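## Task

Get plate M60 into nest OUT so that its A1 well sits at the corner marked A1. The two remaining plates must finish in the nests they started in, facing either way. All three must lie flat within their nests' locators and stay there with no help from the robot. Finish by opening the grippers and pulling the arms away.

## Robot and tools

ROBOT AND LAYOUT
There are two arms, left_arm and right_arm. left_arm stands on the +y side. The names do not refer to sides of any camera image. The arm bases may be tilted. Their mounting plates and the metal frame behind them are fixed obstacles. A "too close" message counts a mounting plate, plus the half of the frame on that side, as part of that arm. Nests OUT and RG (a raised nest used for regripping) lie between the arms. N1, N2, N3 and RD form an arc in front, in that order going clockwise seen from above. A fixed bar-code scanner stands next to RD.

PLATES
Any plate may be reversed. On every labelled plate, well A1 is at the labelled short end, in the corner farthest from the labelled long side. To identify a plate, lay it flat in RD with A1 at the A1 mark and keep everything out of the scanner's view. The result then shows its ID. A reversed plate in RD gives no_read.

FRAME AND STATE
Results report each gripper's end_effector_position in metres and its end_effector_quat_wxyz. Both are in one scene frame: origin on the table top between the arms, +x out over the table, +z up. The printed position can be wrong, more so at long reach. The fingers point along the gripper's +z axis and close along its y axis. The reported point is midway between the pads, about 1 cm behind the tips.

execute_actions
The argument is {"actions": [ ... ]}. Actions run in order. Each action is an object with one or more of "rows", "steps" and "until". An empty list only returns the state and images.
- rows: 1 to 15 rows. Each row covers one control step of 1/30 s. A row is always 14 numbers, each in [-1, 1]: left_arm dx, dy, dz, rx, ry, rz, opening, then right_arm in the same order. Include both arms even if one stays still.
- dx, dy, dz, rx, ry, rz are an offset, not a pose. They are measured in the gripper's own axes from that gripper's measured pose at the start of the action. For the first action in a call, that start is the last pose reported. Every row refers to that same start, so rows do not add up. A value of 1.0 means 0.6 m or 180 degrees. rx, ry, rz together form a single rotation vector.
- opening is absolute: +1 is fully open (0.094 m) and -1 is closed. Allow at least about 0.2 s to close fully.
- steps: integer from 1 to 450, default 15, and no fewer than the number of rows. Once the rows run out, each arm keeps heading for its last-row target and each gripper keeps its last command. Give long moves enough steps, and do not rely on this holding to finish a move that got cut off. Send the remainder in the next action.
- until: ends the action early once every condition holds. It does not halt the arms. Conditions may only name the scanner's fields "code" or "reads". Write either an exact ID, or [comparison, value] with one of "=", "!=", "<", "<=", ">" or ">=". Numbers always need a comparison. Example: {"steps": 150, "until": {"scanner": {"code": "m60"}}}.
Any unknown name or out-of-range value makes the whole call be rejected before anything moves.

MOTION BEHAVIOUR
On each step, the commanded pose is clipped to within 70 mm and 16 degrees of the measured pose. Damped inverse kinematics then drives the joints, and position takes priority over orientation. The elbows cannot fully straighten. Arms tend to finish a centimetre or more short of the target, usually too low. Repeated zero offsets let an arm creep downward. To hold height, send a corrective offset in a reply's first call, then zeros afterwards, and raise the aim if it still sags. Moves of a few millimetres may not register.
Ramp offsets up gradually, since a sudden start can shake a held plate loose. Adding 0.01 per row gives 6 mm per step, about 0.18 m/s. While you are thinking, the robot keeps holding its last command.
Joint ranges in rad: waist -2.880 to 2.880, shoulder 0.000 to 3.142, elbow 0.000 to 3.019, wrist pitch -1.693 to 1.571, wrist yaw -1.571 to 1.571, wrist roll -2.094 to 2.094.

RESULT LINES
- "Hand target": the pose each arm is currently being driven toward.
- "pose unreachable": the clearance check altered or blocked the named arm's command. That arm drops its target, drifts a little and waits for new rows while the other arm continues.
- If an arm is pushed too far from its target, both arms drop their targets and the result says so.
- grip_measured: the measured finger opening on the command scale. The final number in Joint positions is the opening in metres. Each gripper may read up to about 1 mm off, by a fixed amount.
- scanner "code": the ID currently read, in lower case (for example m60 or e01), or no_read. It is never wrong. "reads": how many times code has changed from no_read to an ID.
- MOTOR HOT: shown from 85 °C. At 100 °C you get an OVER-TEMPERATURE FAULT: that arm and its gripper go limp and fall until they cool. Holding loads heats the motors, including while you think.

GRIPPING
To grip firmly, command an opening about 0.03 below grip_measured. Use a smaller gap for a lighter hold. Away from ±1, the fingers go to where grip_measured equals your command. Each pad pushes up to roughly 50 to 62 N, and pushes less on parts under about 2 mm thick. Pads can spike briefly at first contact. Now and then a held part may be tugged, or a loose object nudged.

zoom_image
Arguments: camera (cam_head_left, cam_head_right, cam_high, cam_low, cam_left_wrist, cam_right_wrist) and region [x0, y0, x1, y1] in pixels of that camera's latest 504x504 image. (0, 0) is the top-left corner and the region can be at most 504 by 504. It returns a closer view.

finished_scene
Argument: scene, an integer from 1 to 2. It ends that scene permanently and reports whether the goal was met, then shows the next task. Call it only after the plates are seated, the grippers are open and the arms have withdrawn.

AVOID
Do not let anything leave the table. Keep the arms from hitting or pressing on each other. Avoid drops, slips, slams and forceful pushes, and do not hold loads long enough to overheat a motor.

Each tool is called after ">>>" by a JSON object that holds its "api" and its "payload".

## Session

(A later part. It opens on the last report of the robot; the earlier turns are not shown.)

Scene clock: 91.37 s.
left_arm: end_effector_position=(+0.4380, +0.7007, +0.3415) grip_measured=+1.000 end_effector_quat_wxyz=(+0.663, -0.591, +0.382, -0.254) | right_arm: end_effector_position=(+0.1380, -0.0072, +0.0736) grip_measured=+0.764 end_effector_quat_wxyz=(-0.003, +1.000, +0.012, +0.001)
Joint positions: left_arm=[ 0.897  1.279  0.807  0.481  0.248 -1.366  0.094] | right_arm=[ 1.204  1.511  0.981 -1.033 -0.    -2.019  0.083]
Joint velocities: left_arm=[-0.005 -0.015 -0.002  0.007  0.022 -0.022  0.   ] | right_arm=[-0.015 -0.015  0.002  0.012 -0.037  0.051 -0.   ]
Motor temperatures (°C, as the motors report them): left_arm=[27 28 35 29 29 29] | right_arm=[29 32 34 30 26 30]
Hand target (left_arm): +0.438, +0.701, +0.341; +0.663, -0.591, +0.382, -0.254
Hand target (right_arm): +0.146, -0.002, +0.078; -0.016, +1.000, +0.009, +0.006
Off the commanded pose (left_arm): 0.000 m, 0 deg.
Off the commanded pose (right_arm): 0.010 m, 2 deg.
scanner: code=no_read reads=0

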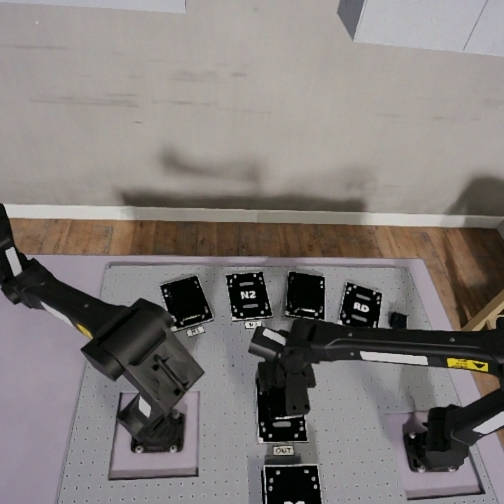

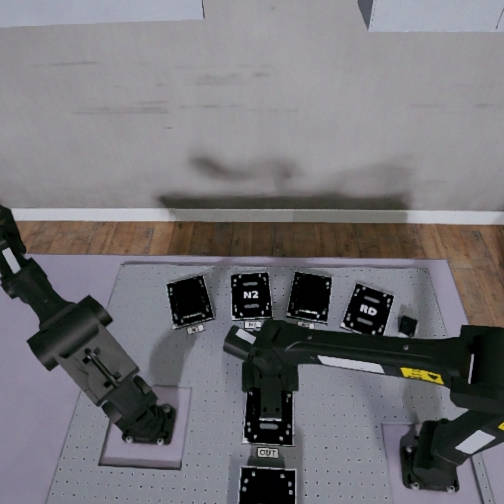

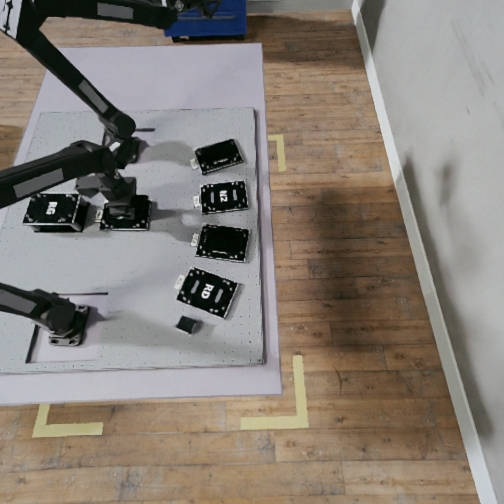

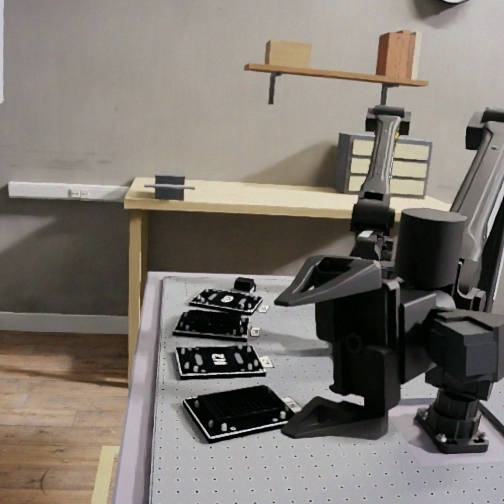

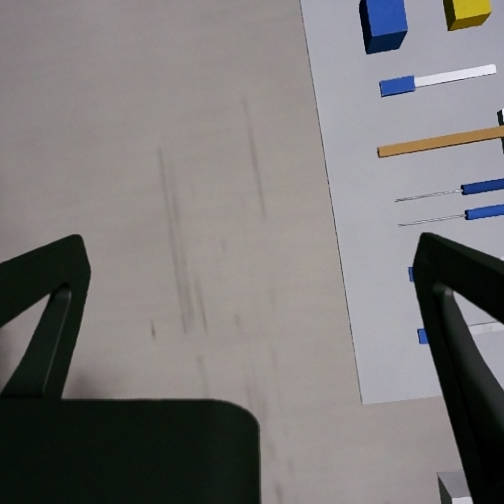

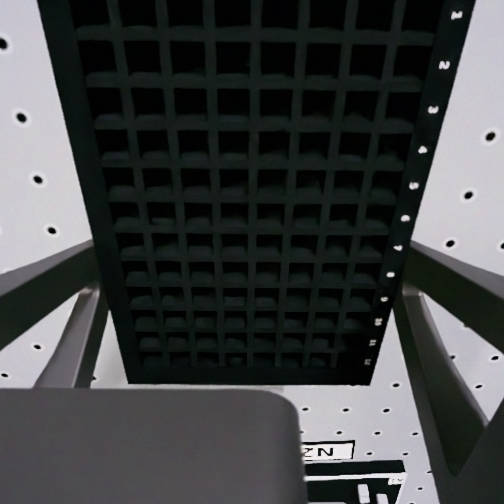

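>>> {"api": "execute_actions", "payload": {"actions": [{"rows":[[0,0,0,0,0,0,1,0.004,-0.007,0.01,0.007,0.003,0.014,0.73],[0,0,0,0,0,0,1,0.004,-0.007,0.022,0.007,0.003,0.014,0.73]],"steps":25}]}}

>>> {"api": "zoom_image", "payload": {"camera": "cam_high", "region": [70, 160, 180, 250]}}

Scene clock: 95.23 s.
left_arm: end_effector_position=(+0.4380, +0.7007, +0.3415) grip_measured=+1.000 end_effector_quat_wxyz=(+0.663, -0.591, +0.382, -0.254) | right_arm: end_effector_position=(+0.1375, -0.0085, +0.0610) grip_measured=+0.764 end_effector_quat_wxyz=(-0.008, +1.000, -0.005, +0.003)
Joint positions: left_arm=[ 0.897  1.279  0.807  0.481  0.248 -1.366  0.094] | right_arm=[ 1.204  1.521  0.954 -0.987 -0.    -1.984  0.083]
Joint velocities: left_arm=[-0.005 -0.005  0.002 -0.002  0.022 -0.007  0.   ] | right_arm=[-0.015 -0.005 -0.007  0.012 -0.051 -0.007  0.001]
Motor temperatures (°C, as the motors report them): left_arm=[27 28 36 29 29 29] | right_arm=[29 32 34 30 26 30]
Hand target (left_arm): +0.438, +0.701, +0.341; +0.663, -0.591, +0.382, -0.254
Hand target (right_arm): +0.140, -0.003, +0.061; -0.015, +1.000, -0.010, +0.006
Off the commanded pose (left_arm): 0.000 m, 0 deg.
Off the commanded pose (right_arm): 0.006 m, 1 deg.
scanner: code=no_read reads=0

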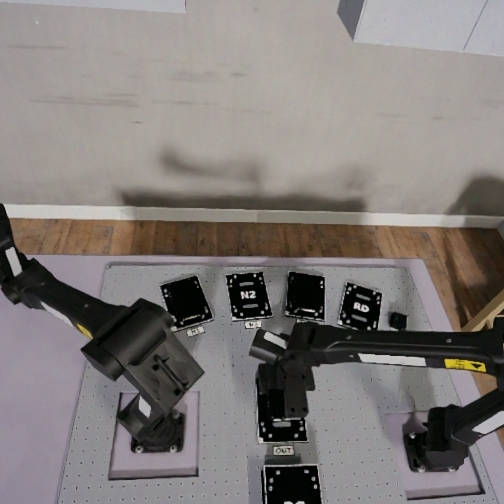

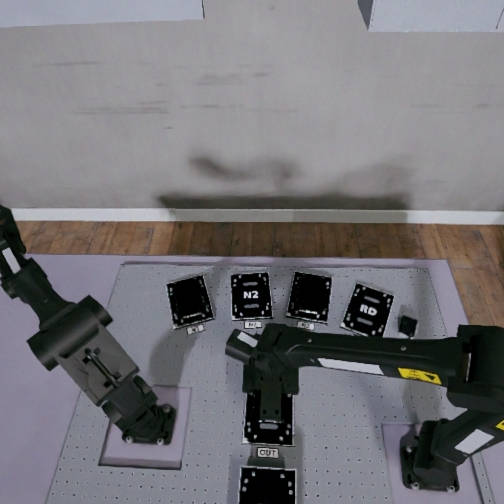

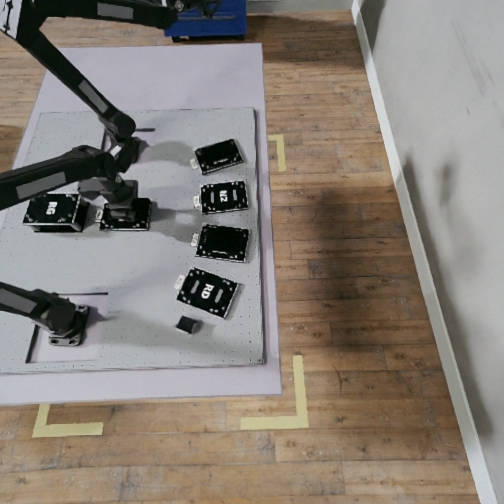

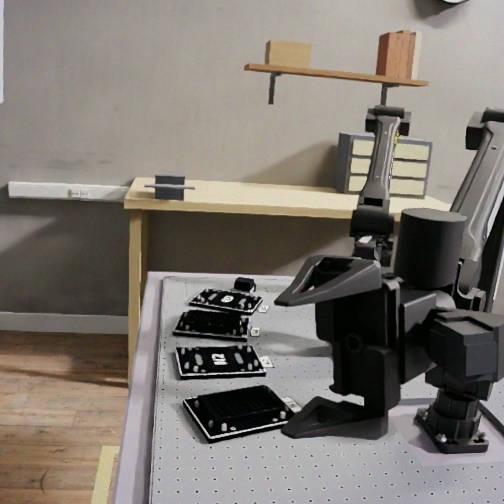

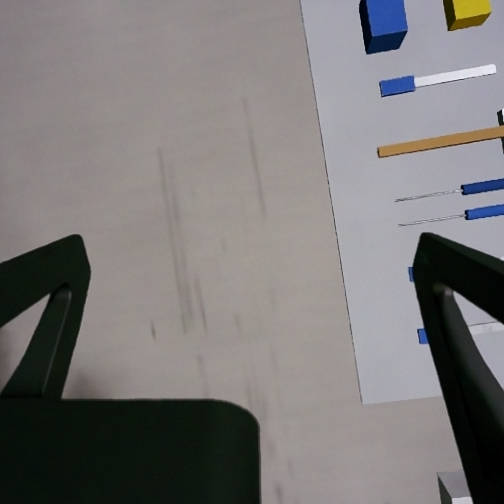

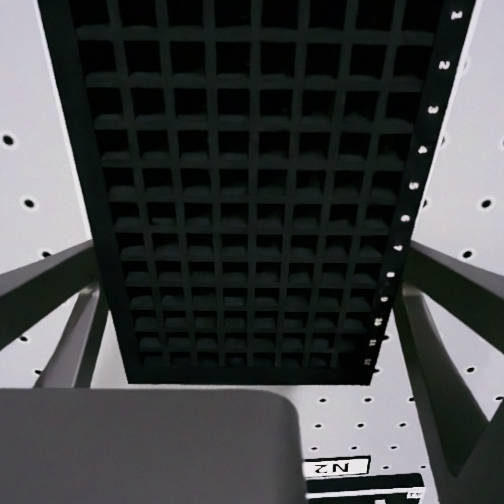

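Region (70, 160, 180, 250) of cam_high's 504x504 image, scaled by 4.582, with more detail than that image has; it fills the top 412 rows of this view, and the rest is white.

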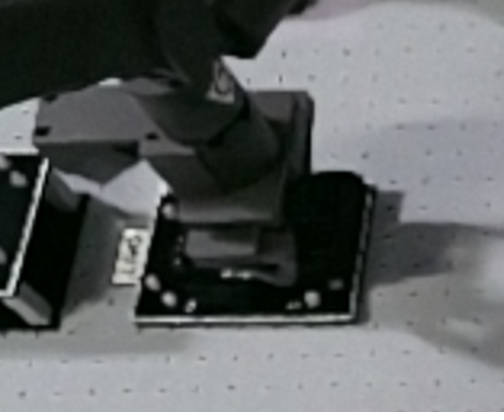

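>>> {"api": "execute_actions", "payload": {"actions": [{"rows":[[0,0,0,0,0,0,1,0.003,-0.008,0.01,0,0,0,0.73],[0,0,0,0,0,0,1,0.003,-0.008,0.02,0,0,0,0.73]],"steps":25}]}}

>>> {"api": "zoom_image", "payload": {"camera": "cam_high", "region": [70, 160, 180, 250]}}

Scene clock: 98.23 s.
left_arm: end_effector_position=(+0.4380, +0.7007, +0.3415) grip_measured=+1.000 end_effector_quat_wxyz=(+0.663, -0.591, +0.382, -0.254) | right_arm: end_effector_position=(+0.1372, -0.0090, +0.0498) grip_measured=+0.764 end_effector_quat_wxyz=(-0.001, +1.000, -0.005, +0.000)
Joint positions: left_arm=[ 0.897  1.279  0.807  0.481  0.248 -1.366  0.094] | right_arm=[ 1.204  1.546  0.948 -0.971 -0.    -1.984  0.083]
Joint velocities: left_arm=[ 0.005 -0.015 -0.017  0.002 -0.022  0.007  0.   ] | right_arm=[ 0.005 -0.015 -0.007  0.002 -0.037 -0.022 -0.   ]
Motor temperatures (°C, as the motors report them): left_arm=[27 28 36 29 29 29] | right_arm=[29 31 34 30 26 30]
Hand target (left_arm): +0.438, +0.701, +0.341; +0.663, -0.591, +0.382, -0.254
Hand target (right_arm): +0.139, -0.004, +0.049; -0.008, +1.000, -0.005, +0.003
Off the commanded pose (left_arm): 0.000 m, 0 deg.
Off the commanded pose (right_arm): 0.006 m, 1 deg.
scanner: code=no_read reads=0

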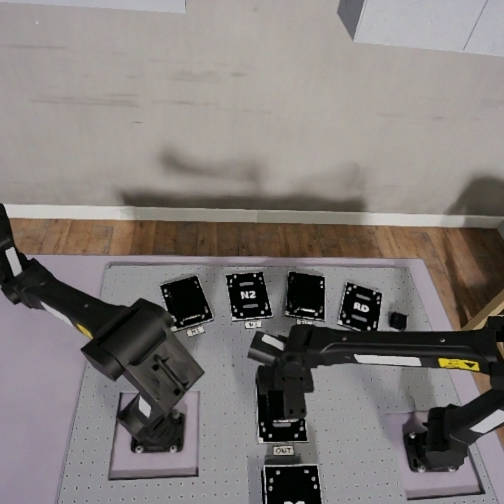

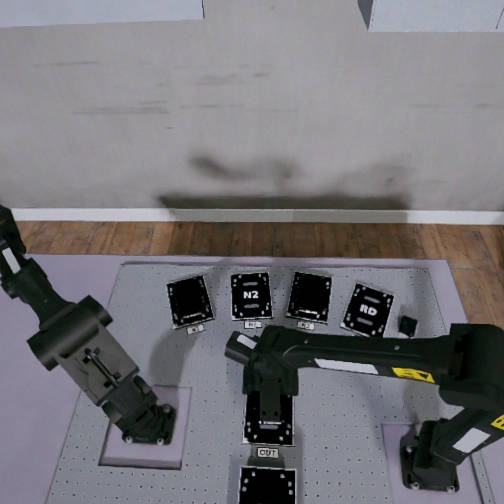

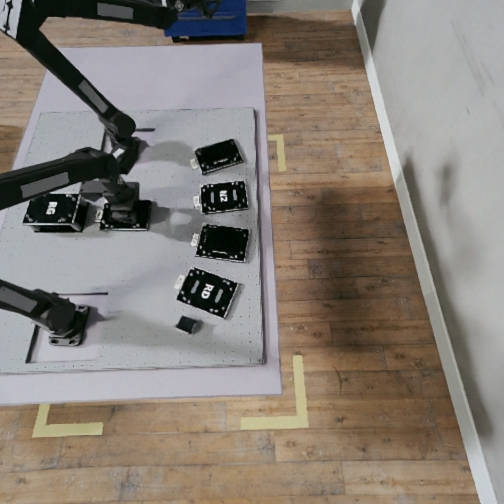

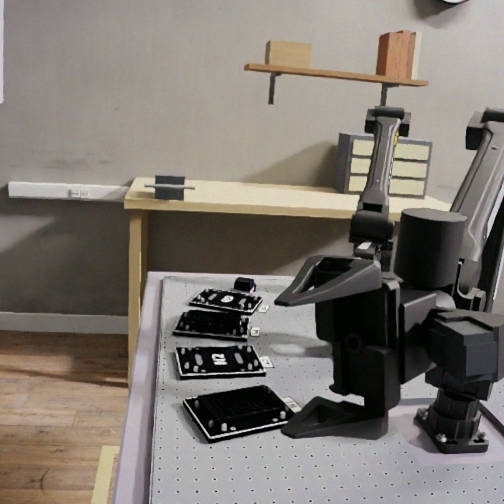

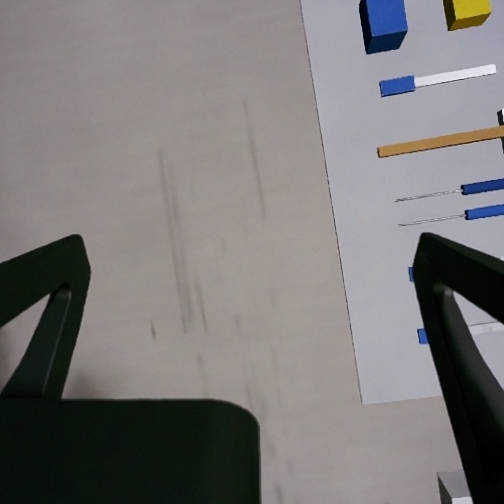

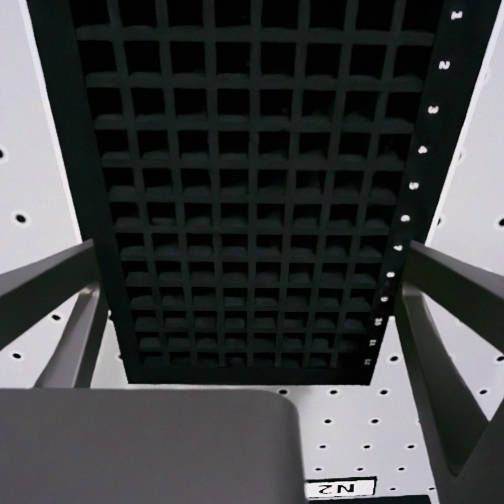

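Region (70, 160, 180, 250) of cam_high's 504x504 image, scaled by 4.582, with more detail than that image has; it fills the top 412 rows of this view, and the rest is white.

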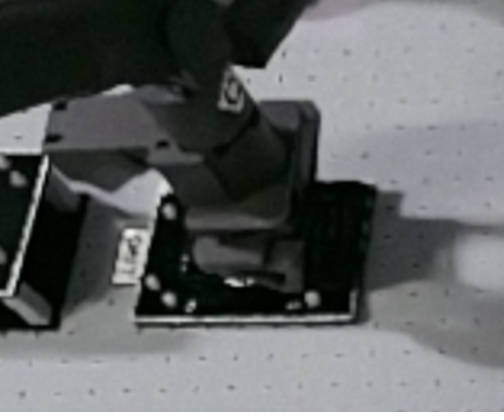

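>>> {"api": "execute_actions", "payload": {"actions": [{"rows":[[0,0,0,0,0,0,1,-0.015,-0.012,0,0.004,0,0,0.73],[0,0,0,0,0,0,1,-0.028,-0.014,0,0.004,0,0,0.73]],"steps":25}]}}

>>> {"api": "zoom_image", "payload": {"camera": "cam_high", "region": [70, 160, 180, 250]}}

Scene clock: 101.80 s.
left_arm: end_effector_position=(+0.4380, +0.7007, +0.3415) grip_measured=+1.000 end_effector_quat_wxyz=(+0.663, -0.591, +0.382, -0.254) | right_arm: end_effector_position=(+0.1218, -0.0070, +0.0469) grip_measured=+0.764 end_effector_quat_wxyz=(+0.003, +1.000, -0.005, -0.003)
Joint positions: left_arm=[ 0.897  1.279  0.807  0.481  0.248 -1.366  0.094] | right_arm=[ 1.241  1.546  0.939 -0.971 -0.003 -1.947  0.083]
Joint velocities: left_arm=[ 0.005  0.005 -0.022 -0.002 -0.081  0.022  0.   ] | right_arm=[-0.005 -0.005  0.002  0.002 -0.022 -0.037  0.   ]
Motor temperatures (°C, as the motors report them): left_arm=[27 28 36 29 29 29] | right_arm=[29 31 34 30 26 30]
Hand target (left_arm): +0.438, +0.701, +0.341; +0.663, -0.591, +0.382, -0.254
Hand target (right_arm): +0.121, -0.000, +0.050; -0.007, +1.000, -0.005, +0.000
Off the commanded pose (left_arm): 0.000 m, 0 deg.
Off the commanded pose (right_arm): 0.007 m, 1 deg.
scanner: code=no_read reads=0

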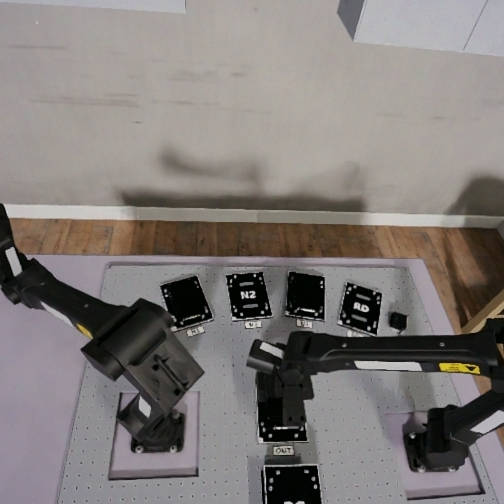

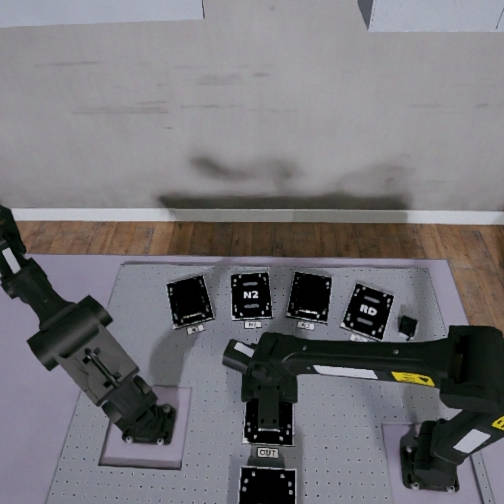

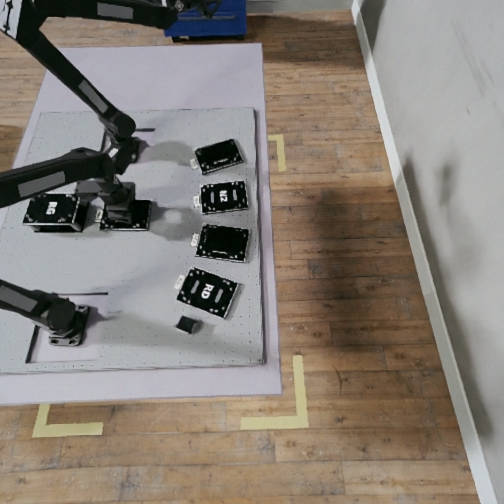

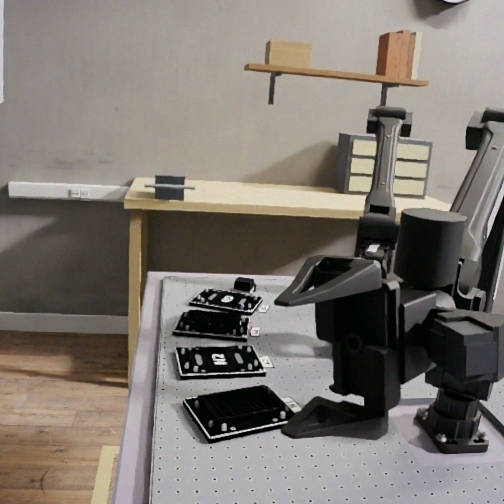

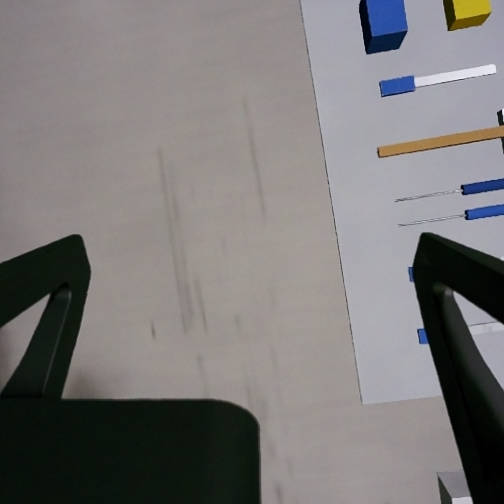

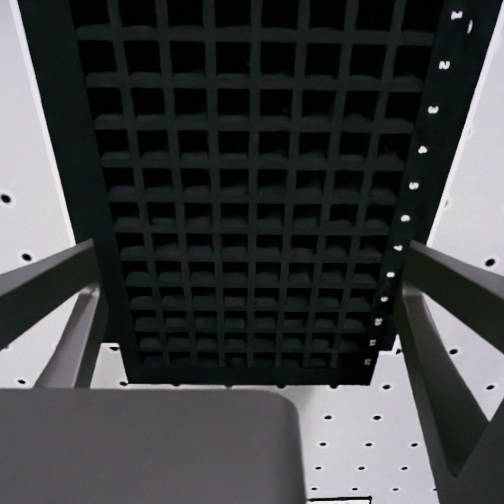

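Region (70, 160, 180, 250) of cam_high's 504x504 image, scaled by 4.582, with more detail than that image has; it fills the top 412 rows of this view, and the rest is white.

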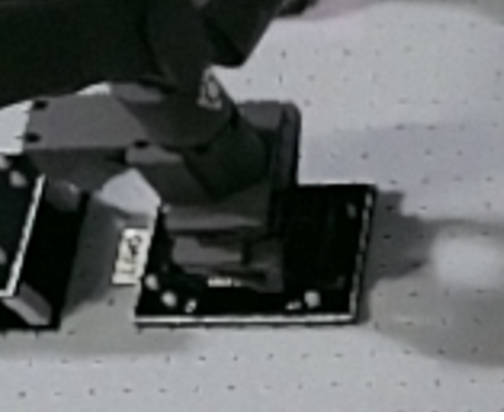

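>>> {"api": "execute_actions", "payload": {"actions": [{"rows":[[0,0,0,0,0,0,1,0.003,-0.008,0.006,0.006,0.003,0.009,0.73],[0,0,0,0,0,0,1,0.003,-0.008,0.013,0.006,0.003,0.009,0.73]],"steps":25}]}}

Scene clock: 104.40 s.
left_arm: end_effector_position=(+0.4380, +0.7007, +0.3415) grip_measured=+1.000 end_effector_quat_wxyz=(+0.663, -0.591, +0.382, -0.254) | right_arm: end_effector_position=(+0.1220, -0.0066, +0.0429) grip_measured=+0.764 end_effector_quat_wxyz=(-0.002, +1.000, -0.012, -0.000)
Joint positions: left_arm=[ 0.897  1.279  0.807  0.481  0.248 -1.366  0.094] | right_arm=[ 1.241  1.547  0.927 -0.947 -0.002 -1.933  0.083]
Joint velocities: left_arm=[ 0.005 -0.005  0.012 -0.012 -0.022  0.037  0.   ] | right_arm=[-0.015 -0.005 -0.012 -0.002 -0.037 -0.095 -0.   ]
Motor temperatures (°C, as the motors report them): left_arm=[27 28 36 29 29 29] | right_arm=[29 31 34 30 26 30]
Hand target (left_arm): +0.438, +0.701, +0.341; +0.663, -0.591, +0.382, -0.254
Hand target (right_arm): +0.124, -0.002, +0.039; -0.006, +1.000, -0.019, +0.002
Off the commanded pose (left_arm): 0.000 m, 0 deg.
Off the commanded pose (right_arm): 0.006 m, 1 deg.
scanner: code=no_read reads=0

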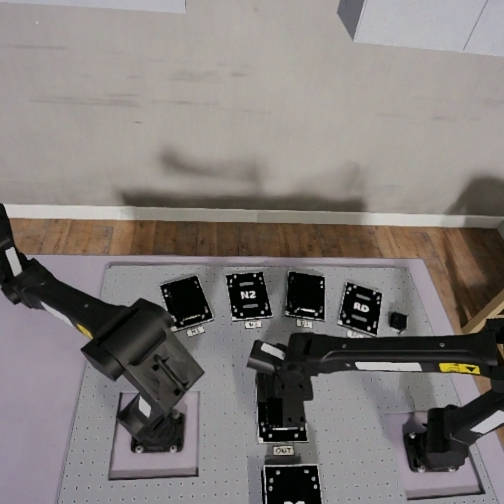

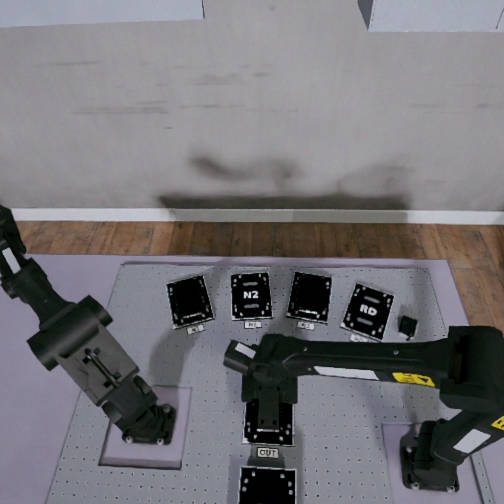

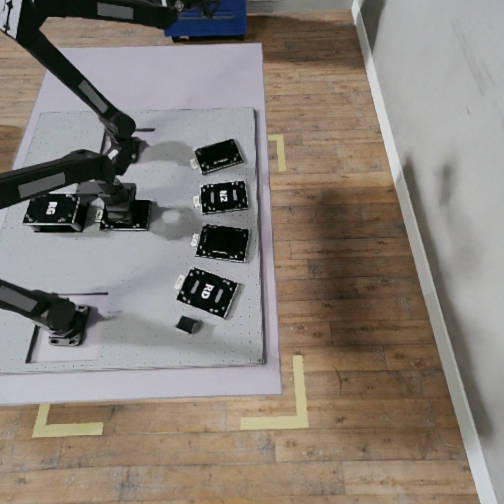

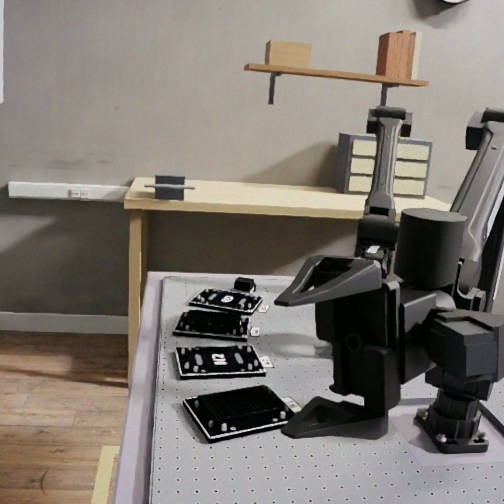

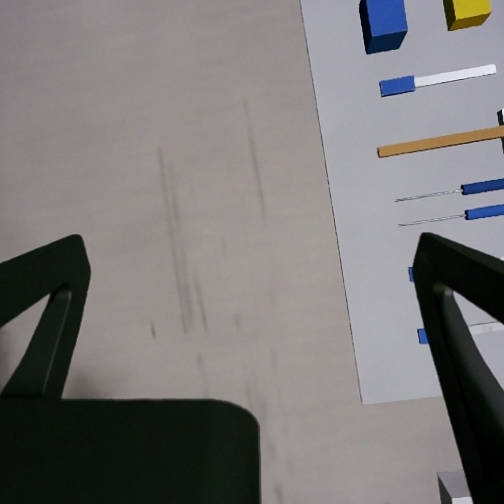

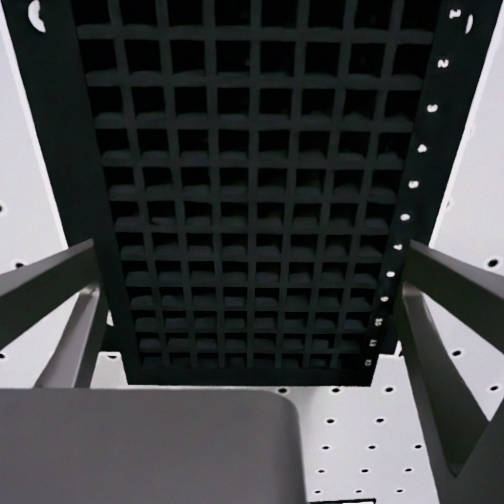

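>>> {"api": "execute_actions", "payload": {"actions": [{"rows":[[0,0,0,0,0,0,1,0,-0.006,-0.014,0.005,0,0,0.73],[0,0,0,0,0,0,1,-0.004,-0.006,-0.014,0.005,0,0,0.73],[0,0,0,0,0,0,1,-0.008,-0.006,-0.014,0.005,0,0,0.73],[0,0,0,0,0,0,1,-0.015,-0.006,-0.014,0.005,0,0,0.73]],"steps":25}]}}

Scene clock: 107.33 s.
left_arm: end_effector_position=(+0.4380, +0.7007, +0.3415) grip_measured=+1.000 end_effector_quat_wxyz=(+0.663, -0.591, +0.382, -0.254) | right_arm: end_effector_position=(+0.1203, -0.0063, +0.0433) grip_measured=+0.764 end_effector_quat_wxyz=(-0.003, +1.000, -0.014, -0.000)
Joint positions: left_arm=[ 0.897  1.279  0.807  0.481  0.248 -1.366  0.094] | right_arm=[ 1.245  1.545  0.926 -0.947 -0.003 -1.925  0.083]
Joint velocities: left_arm=[ 0.005  0.005  0.012 -0.017  0.022  0.022  0.   ] | right_arm=[ 0.015  0.005 -0.007 -0.012 -0.037 -0.051 -0.   ]
Motor temperatures (°C, as the motors report them): left_arm=[27 28 36 29 29 29] | right_arm=[29 31 34 30 26 30]
Hand target (left_arm): +0.438, +0.701, +0.341; +0.663, -0.591, +0.382, -0.254
Hand target (right_arm): +0.113, -0.003, +0.051; -0.010, +1.000, -0.012, -0.000
Off the commanded pose (left_arm): 0.000 m, 0 deg.
Off the commanded pose (right_arm): 0.011 m, 1 deg.
scanner: code=no_read reads=0

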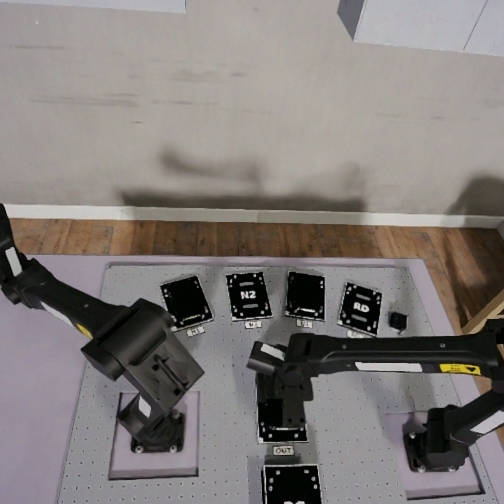

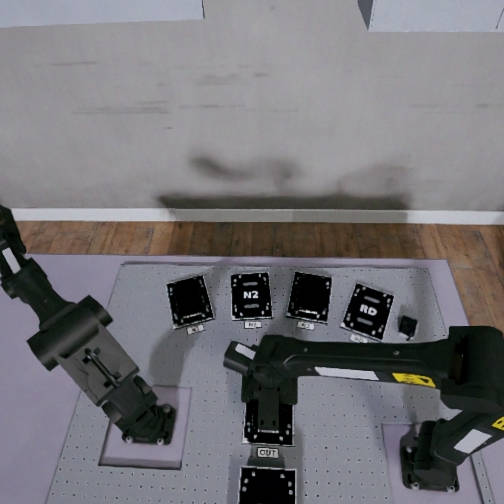

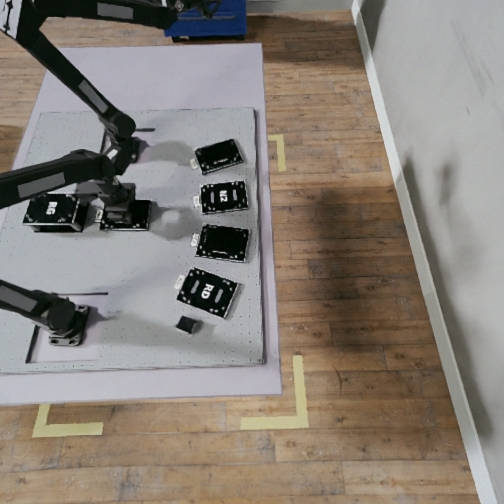

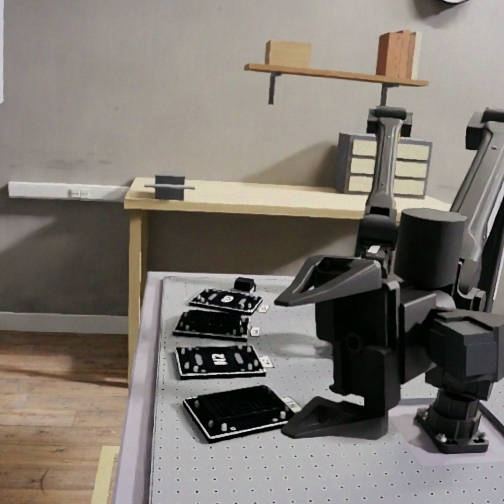

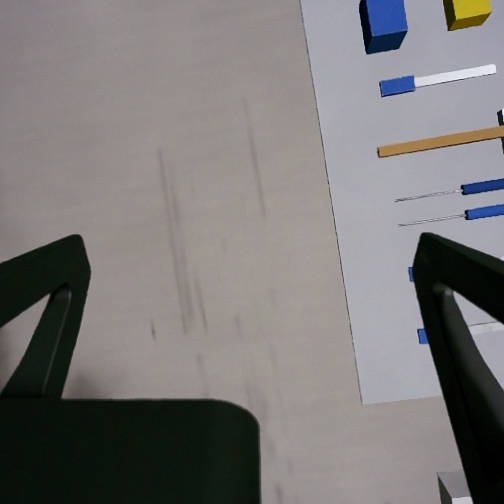

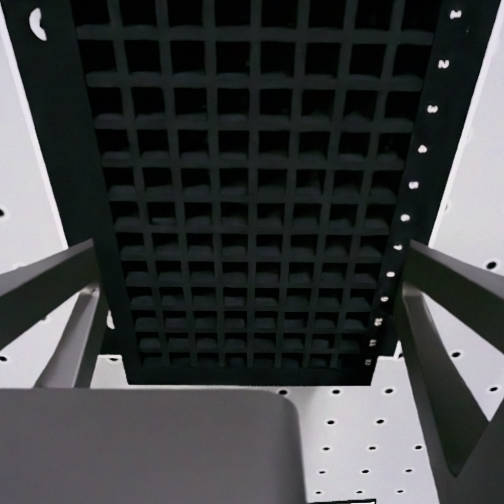

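>>> {"api": "execute_actions", "payload": {"actions": [{"rows":[[0,0,0,0,0,0,1,-0.018,0.002,-0.014,0,0,-0.005,0.73]],"steps":20}]}}

Scene clock: 112.07 s.
left_arm: end_effector_position=(+0.4380, +0.7007, +0.3415) grip_measured=+1.000 end_effector_quat_wxyz=(+0.663, -0.591, +0.382, -0.254) | right_arm: end_effector_position=(+0.1172, -0.0073, +0.0441) grip_measured=+0.764 end_effector_quat_wxyz=(-0.001, +1.000, -0.012, -0.000)
Joint positions: left_arm=[ 0.897  1.279  0.807  0.481  0.248 -1.366  0.094] | right_arm=[ 1.252  1.54   0.923 -0.952 -0.001 -1.922  0.083]
Joint velocities: left_arm=[-0.005  0.005 -0.007 -0.002  0.022 -0.037  0.   ] | right_arm=[-0.015 -0.005 -0.012 -0.022  0.051  0.037  0.001]
Motor temperatures (°C, as the motors report them): left_arm=[27 28 36 29 29 29] | right_arm=[29 31 34 30 27 30]
Hand target (left_arm): +0.438, +0.701, +0.341; +0.663, -0.591, +0.382, -0.254
Hand target (right_arm): +0.110, -0.007, +0.051; -0.003, +1.000, -0.006, -0.000
Off the commanded pose (left_arm): 0.000 m, 0 deg.
Off the commanded pose (right_arm): 0.011 m, 1 deg.
scanner: code=no_read reads=0

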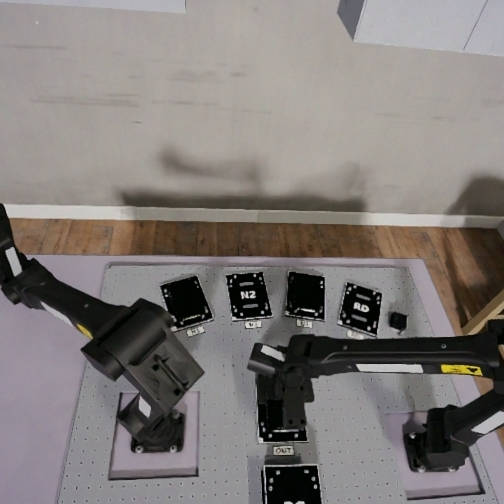

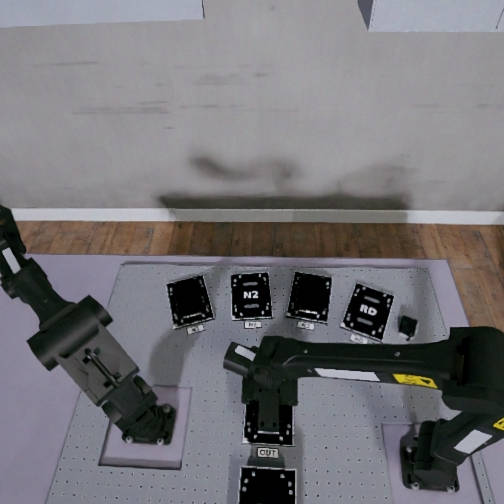

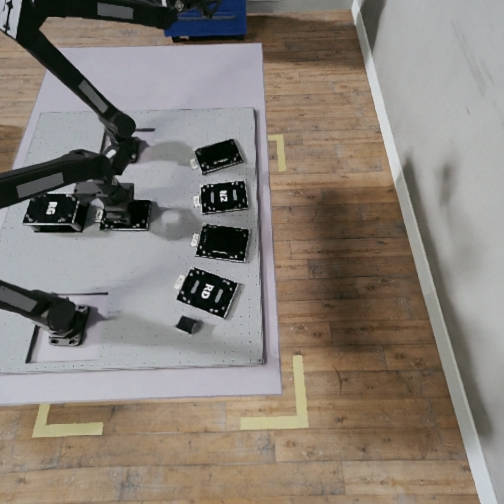

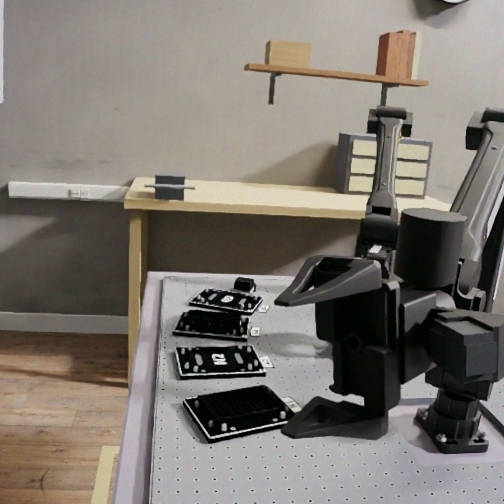

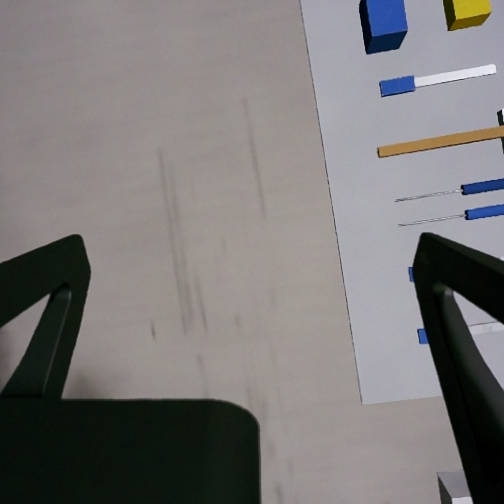

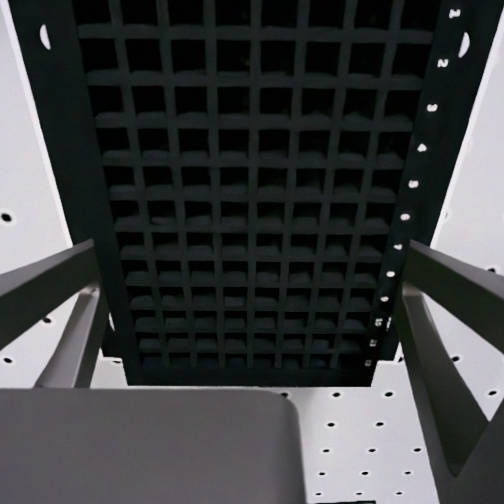

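Another ~3 mm, then descend.

>>> {"api": "execute_actions", "payload": {"actions": [{"rows":[[0,0,0,0,0,0,1,-0.018,-0.002,-0.012,0,0,-0.003,0.73]],"steps":20},{"rows":[[0,0,0,0,0,0,1,0.002,-0.007,0.008,0.004,0,0,0.73],[0,0,0,0,0,0,1,0.002,-0.007,0.018,0.004,0,0,0.73]],"steps":20}]}}

Scene clock: 115.90 s.
left_arm: end_effector_position=(+0.4380, +0.7007, +0.3415) grip_measured=+1.000 end_effector_quat_wxyz=(+0.663, -0.591, +0.382, -0.254) | right_arm: end_effector_position=(+0.1126, -0.0066, +0.0394) grip_measured=+0.764 end_effector_quat_wxyz=(-0.002, +1.000, -0.012, +0.001)
Joint positions: left_arm=[ 0.897  1.279  0.807  0.481  0.248 -1.366  0.094] | right_arm=[ 1.264  1.544  0.912 -0.934  0.    -1.91   0.083]
Joint velocities: left_arm=[ 0.015  0.005  0.002 -0.017 -0.022  0.066  0.   ] | right_arm=[ 0.005  0.005  0.002  0.007  0.007 -0.081  0.   ]
Motor temperatures (°C, as the motors report them): left_arm=[27 28 36 29 29 29] | right_arm=[29 31 34 30 27 30]
Hand target (left_arm): +0.438, +0.701, +0.341; +0.663, -0.591, +0.382, -0.254
Hand target (right_arm): +0.114, -0.003, +0.033; -0.004, +1.000, -0.011, -0.001
Off the commanded pose (left_arm): 0.000 m, 0 deg.
Off the commanded pose (right_arm): 0.007 m, 0 deg.
scanner: code=no_read reads=0

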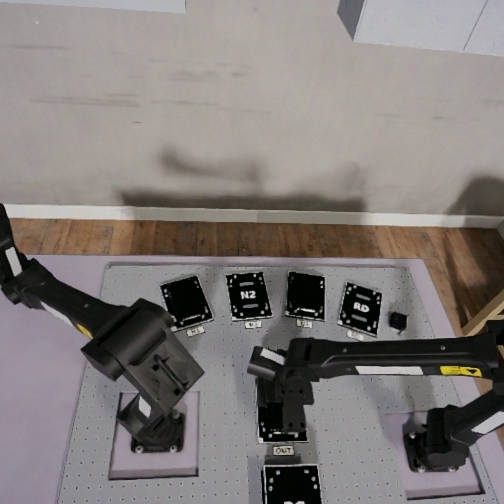

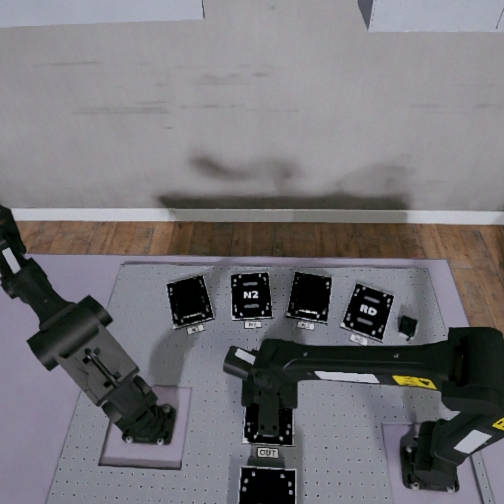

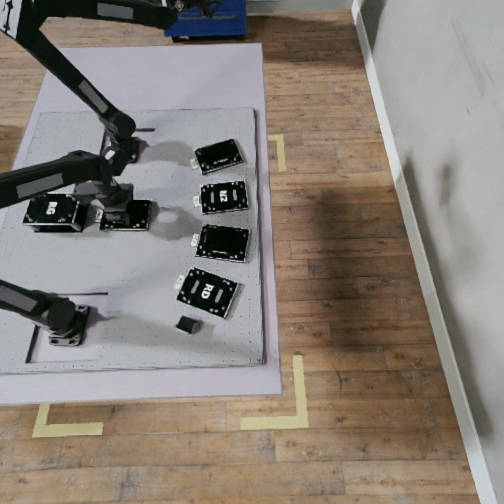

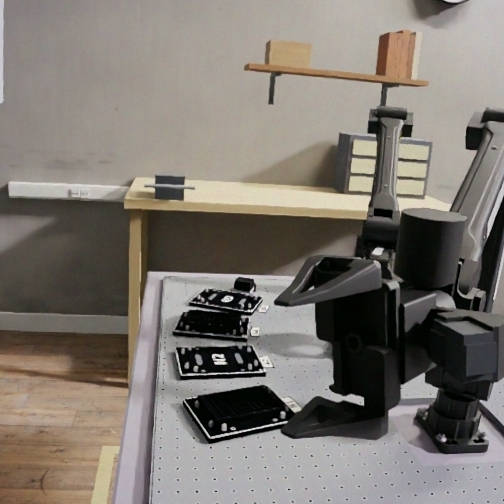

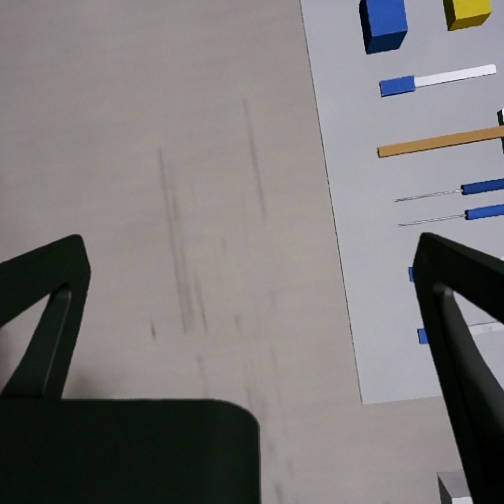

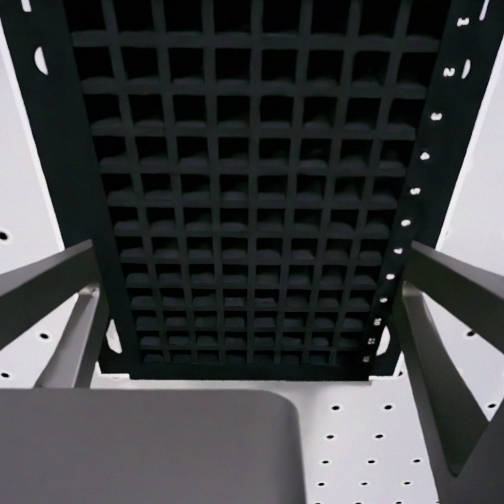

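>>> {"api": "execute_actions", "payload": {"actions": [{"rows":[[0,0,0,0,0,0,1,0.016,0.003,0,0,0,0.005,0.73]],"steps":20}]}}

Scene clock: 117.87 s.
left_arm: end_effector_position=(+0.4380, +0.7007, +0.3415) grip_measured=+1.000 end_effector_quat_wxyz=(+0.663, -0.591, +0.382, -0.254) | right_arm: end_effector_position=(+0.1147, -0.0074, +0.0394) grip_measured=+0.764 end_effector_quat_wxyz=(-0.003, +1.000, -0.014, -0.001)
Joint positions: left_arm=[ 0.897  1.279  0.807  0.481  0.248 -1.366  0.094] | right_arm=[ 1.257  1.544  0.912 -0.934 -0.003 -1.913  0.083]
Joint velocities: left_arm=[-0.024 -0.005  0.017 -0.022  0.037  0.007  0.   ] | right_arm=[-0.005 -0.015 -0.002  0.007  0.022 -0.022 -0.   ]
Motor temperatures (°C, as the motors report them): left_arm=[27 28 36 29 29 29] | right_arm=[29 31 34 30 27 30]
Hand target (left_arm): +0.438, +0.701, +0.341; +0.663, -0.591, +0.382, -0.254
Hand target (right_arm): +0.122, -0.009, +0.039; -0.002, +1.000, -0.020, +0.001
Off the commanded pose (left_arm): 0.000 m, 0 deg.
Off the commanded pose (right_arm): 0.008 m, 1 deg.
scanner: code=no_read reads=0

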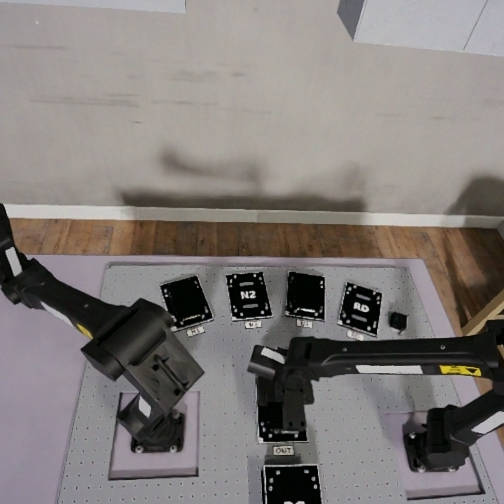

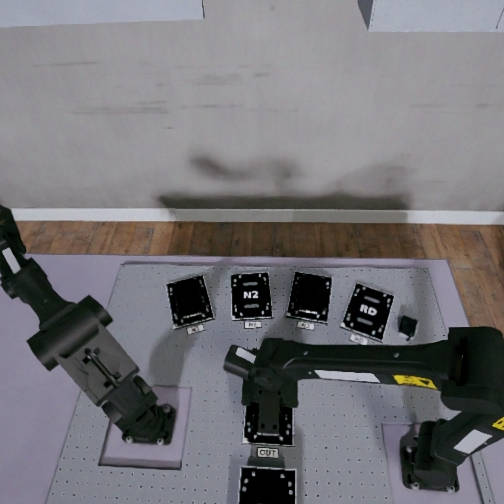

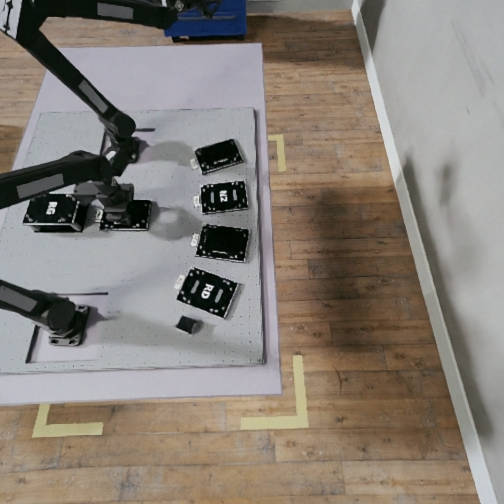

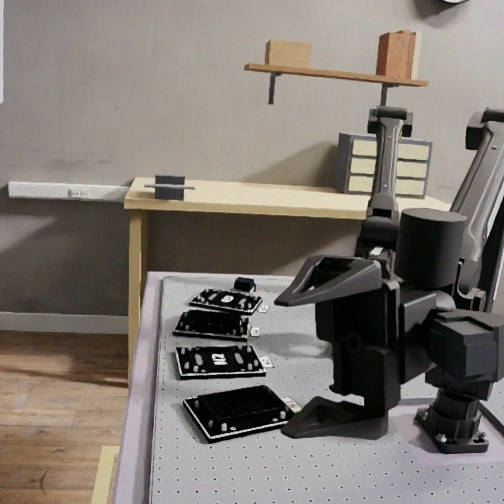

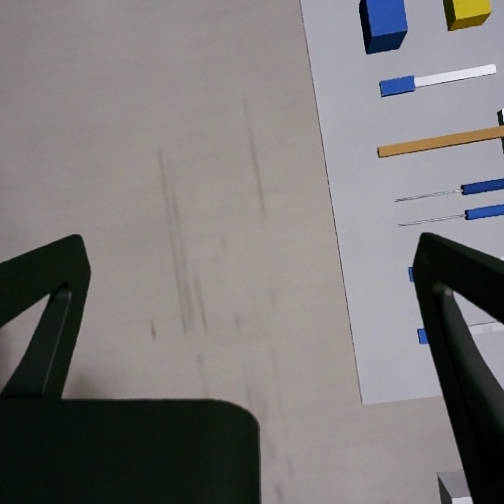

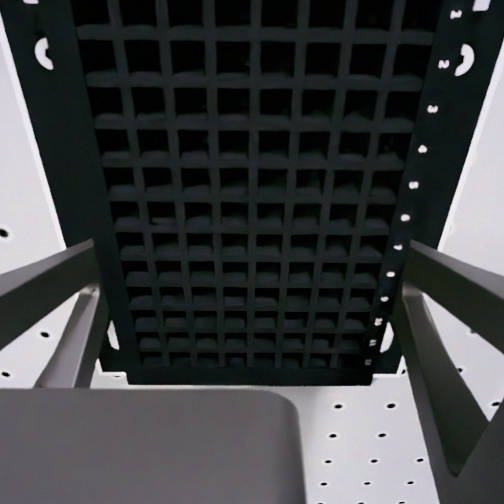

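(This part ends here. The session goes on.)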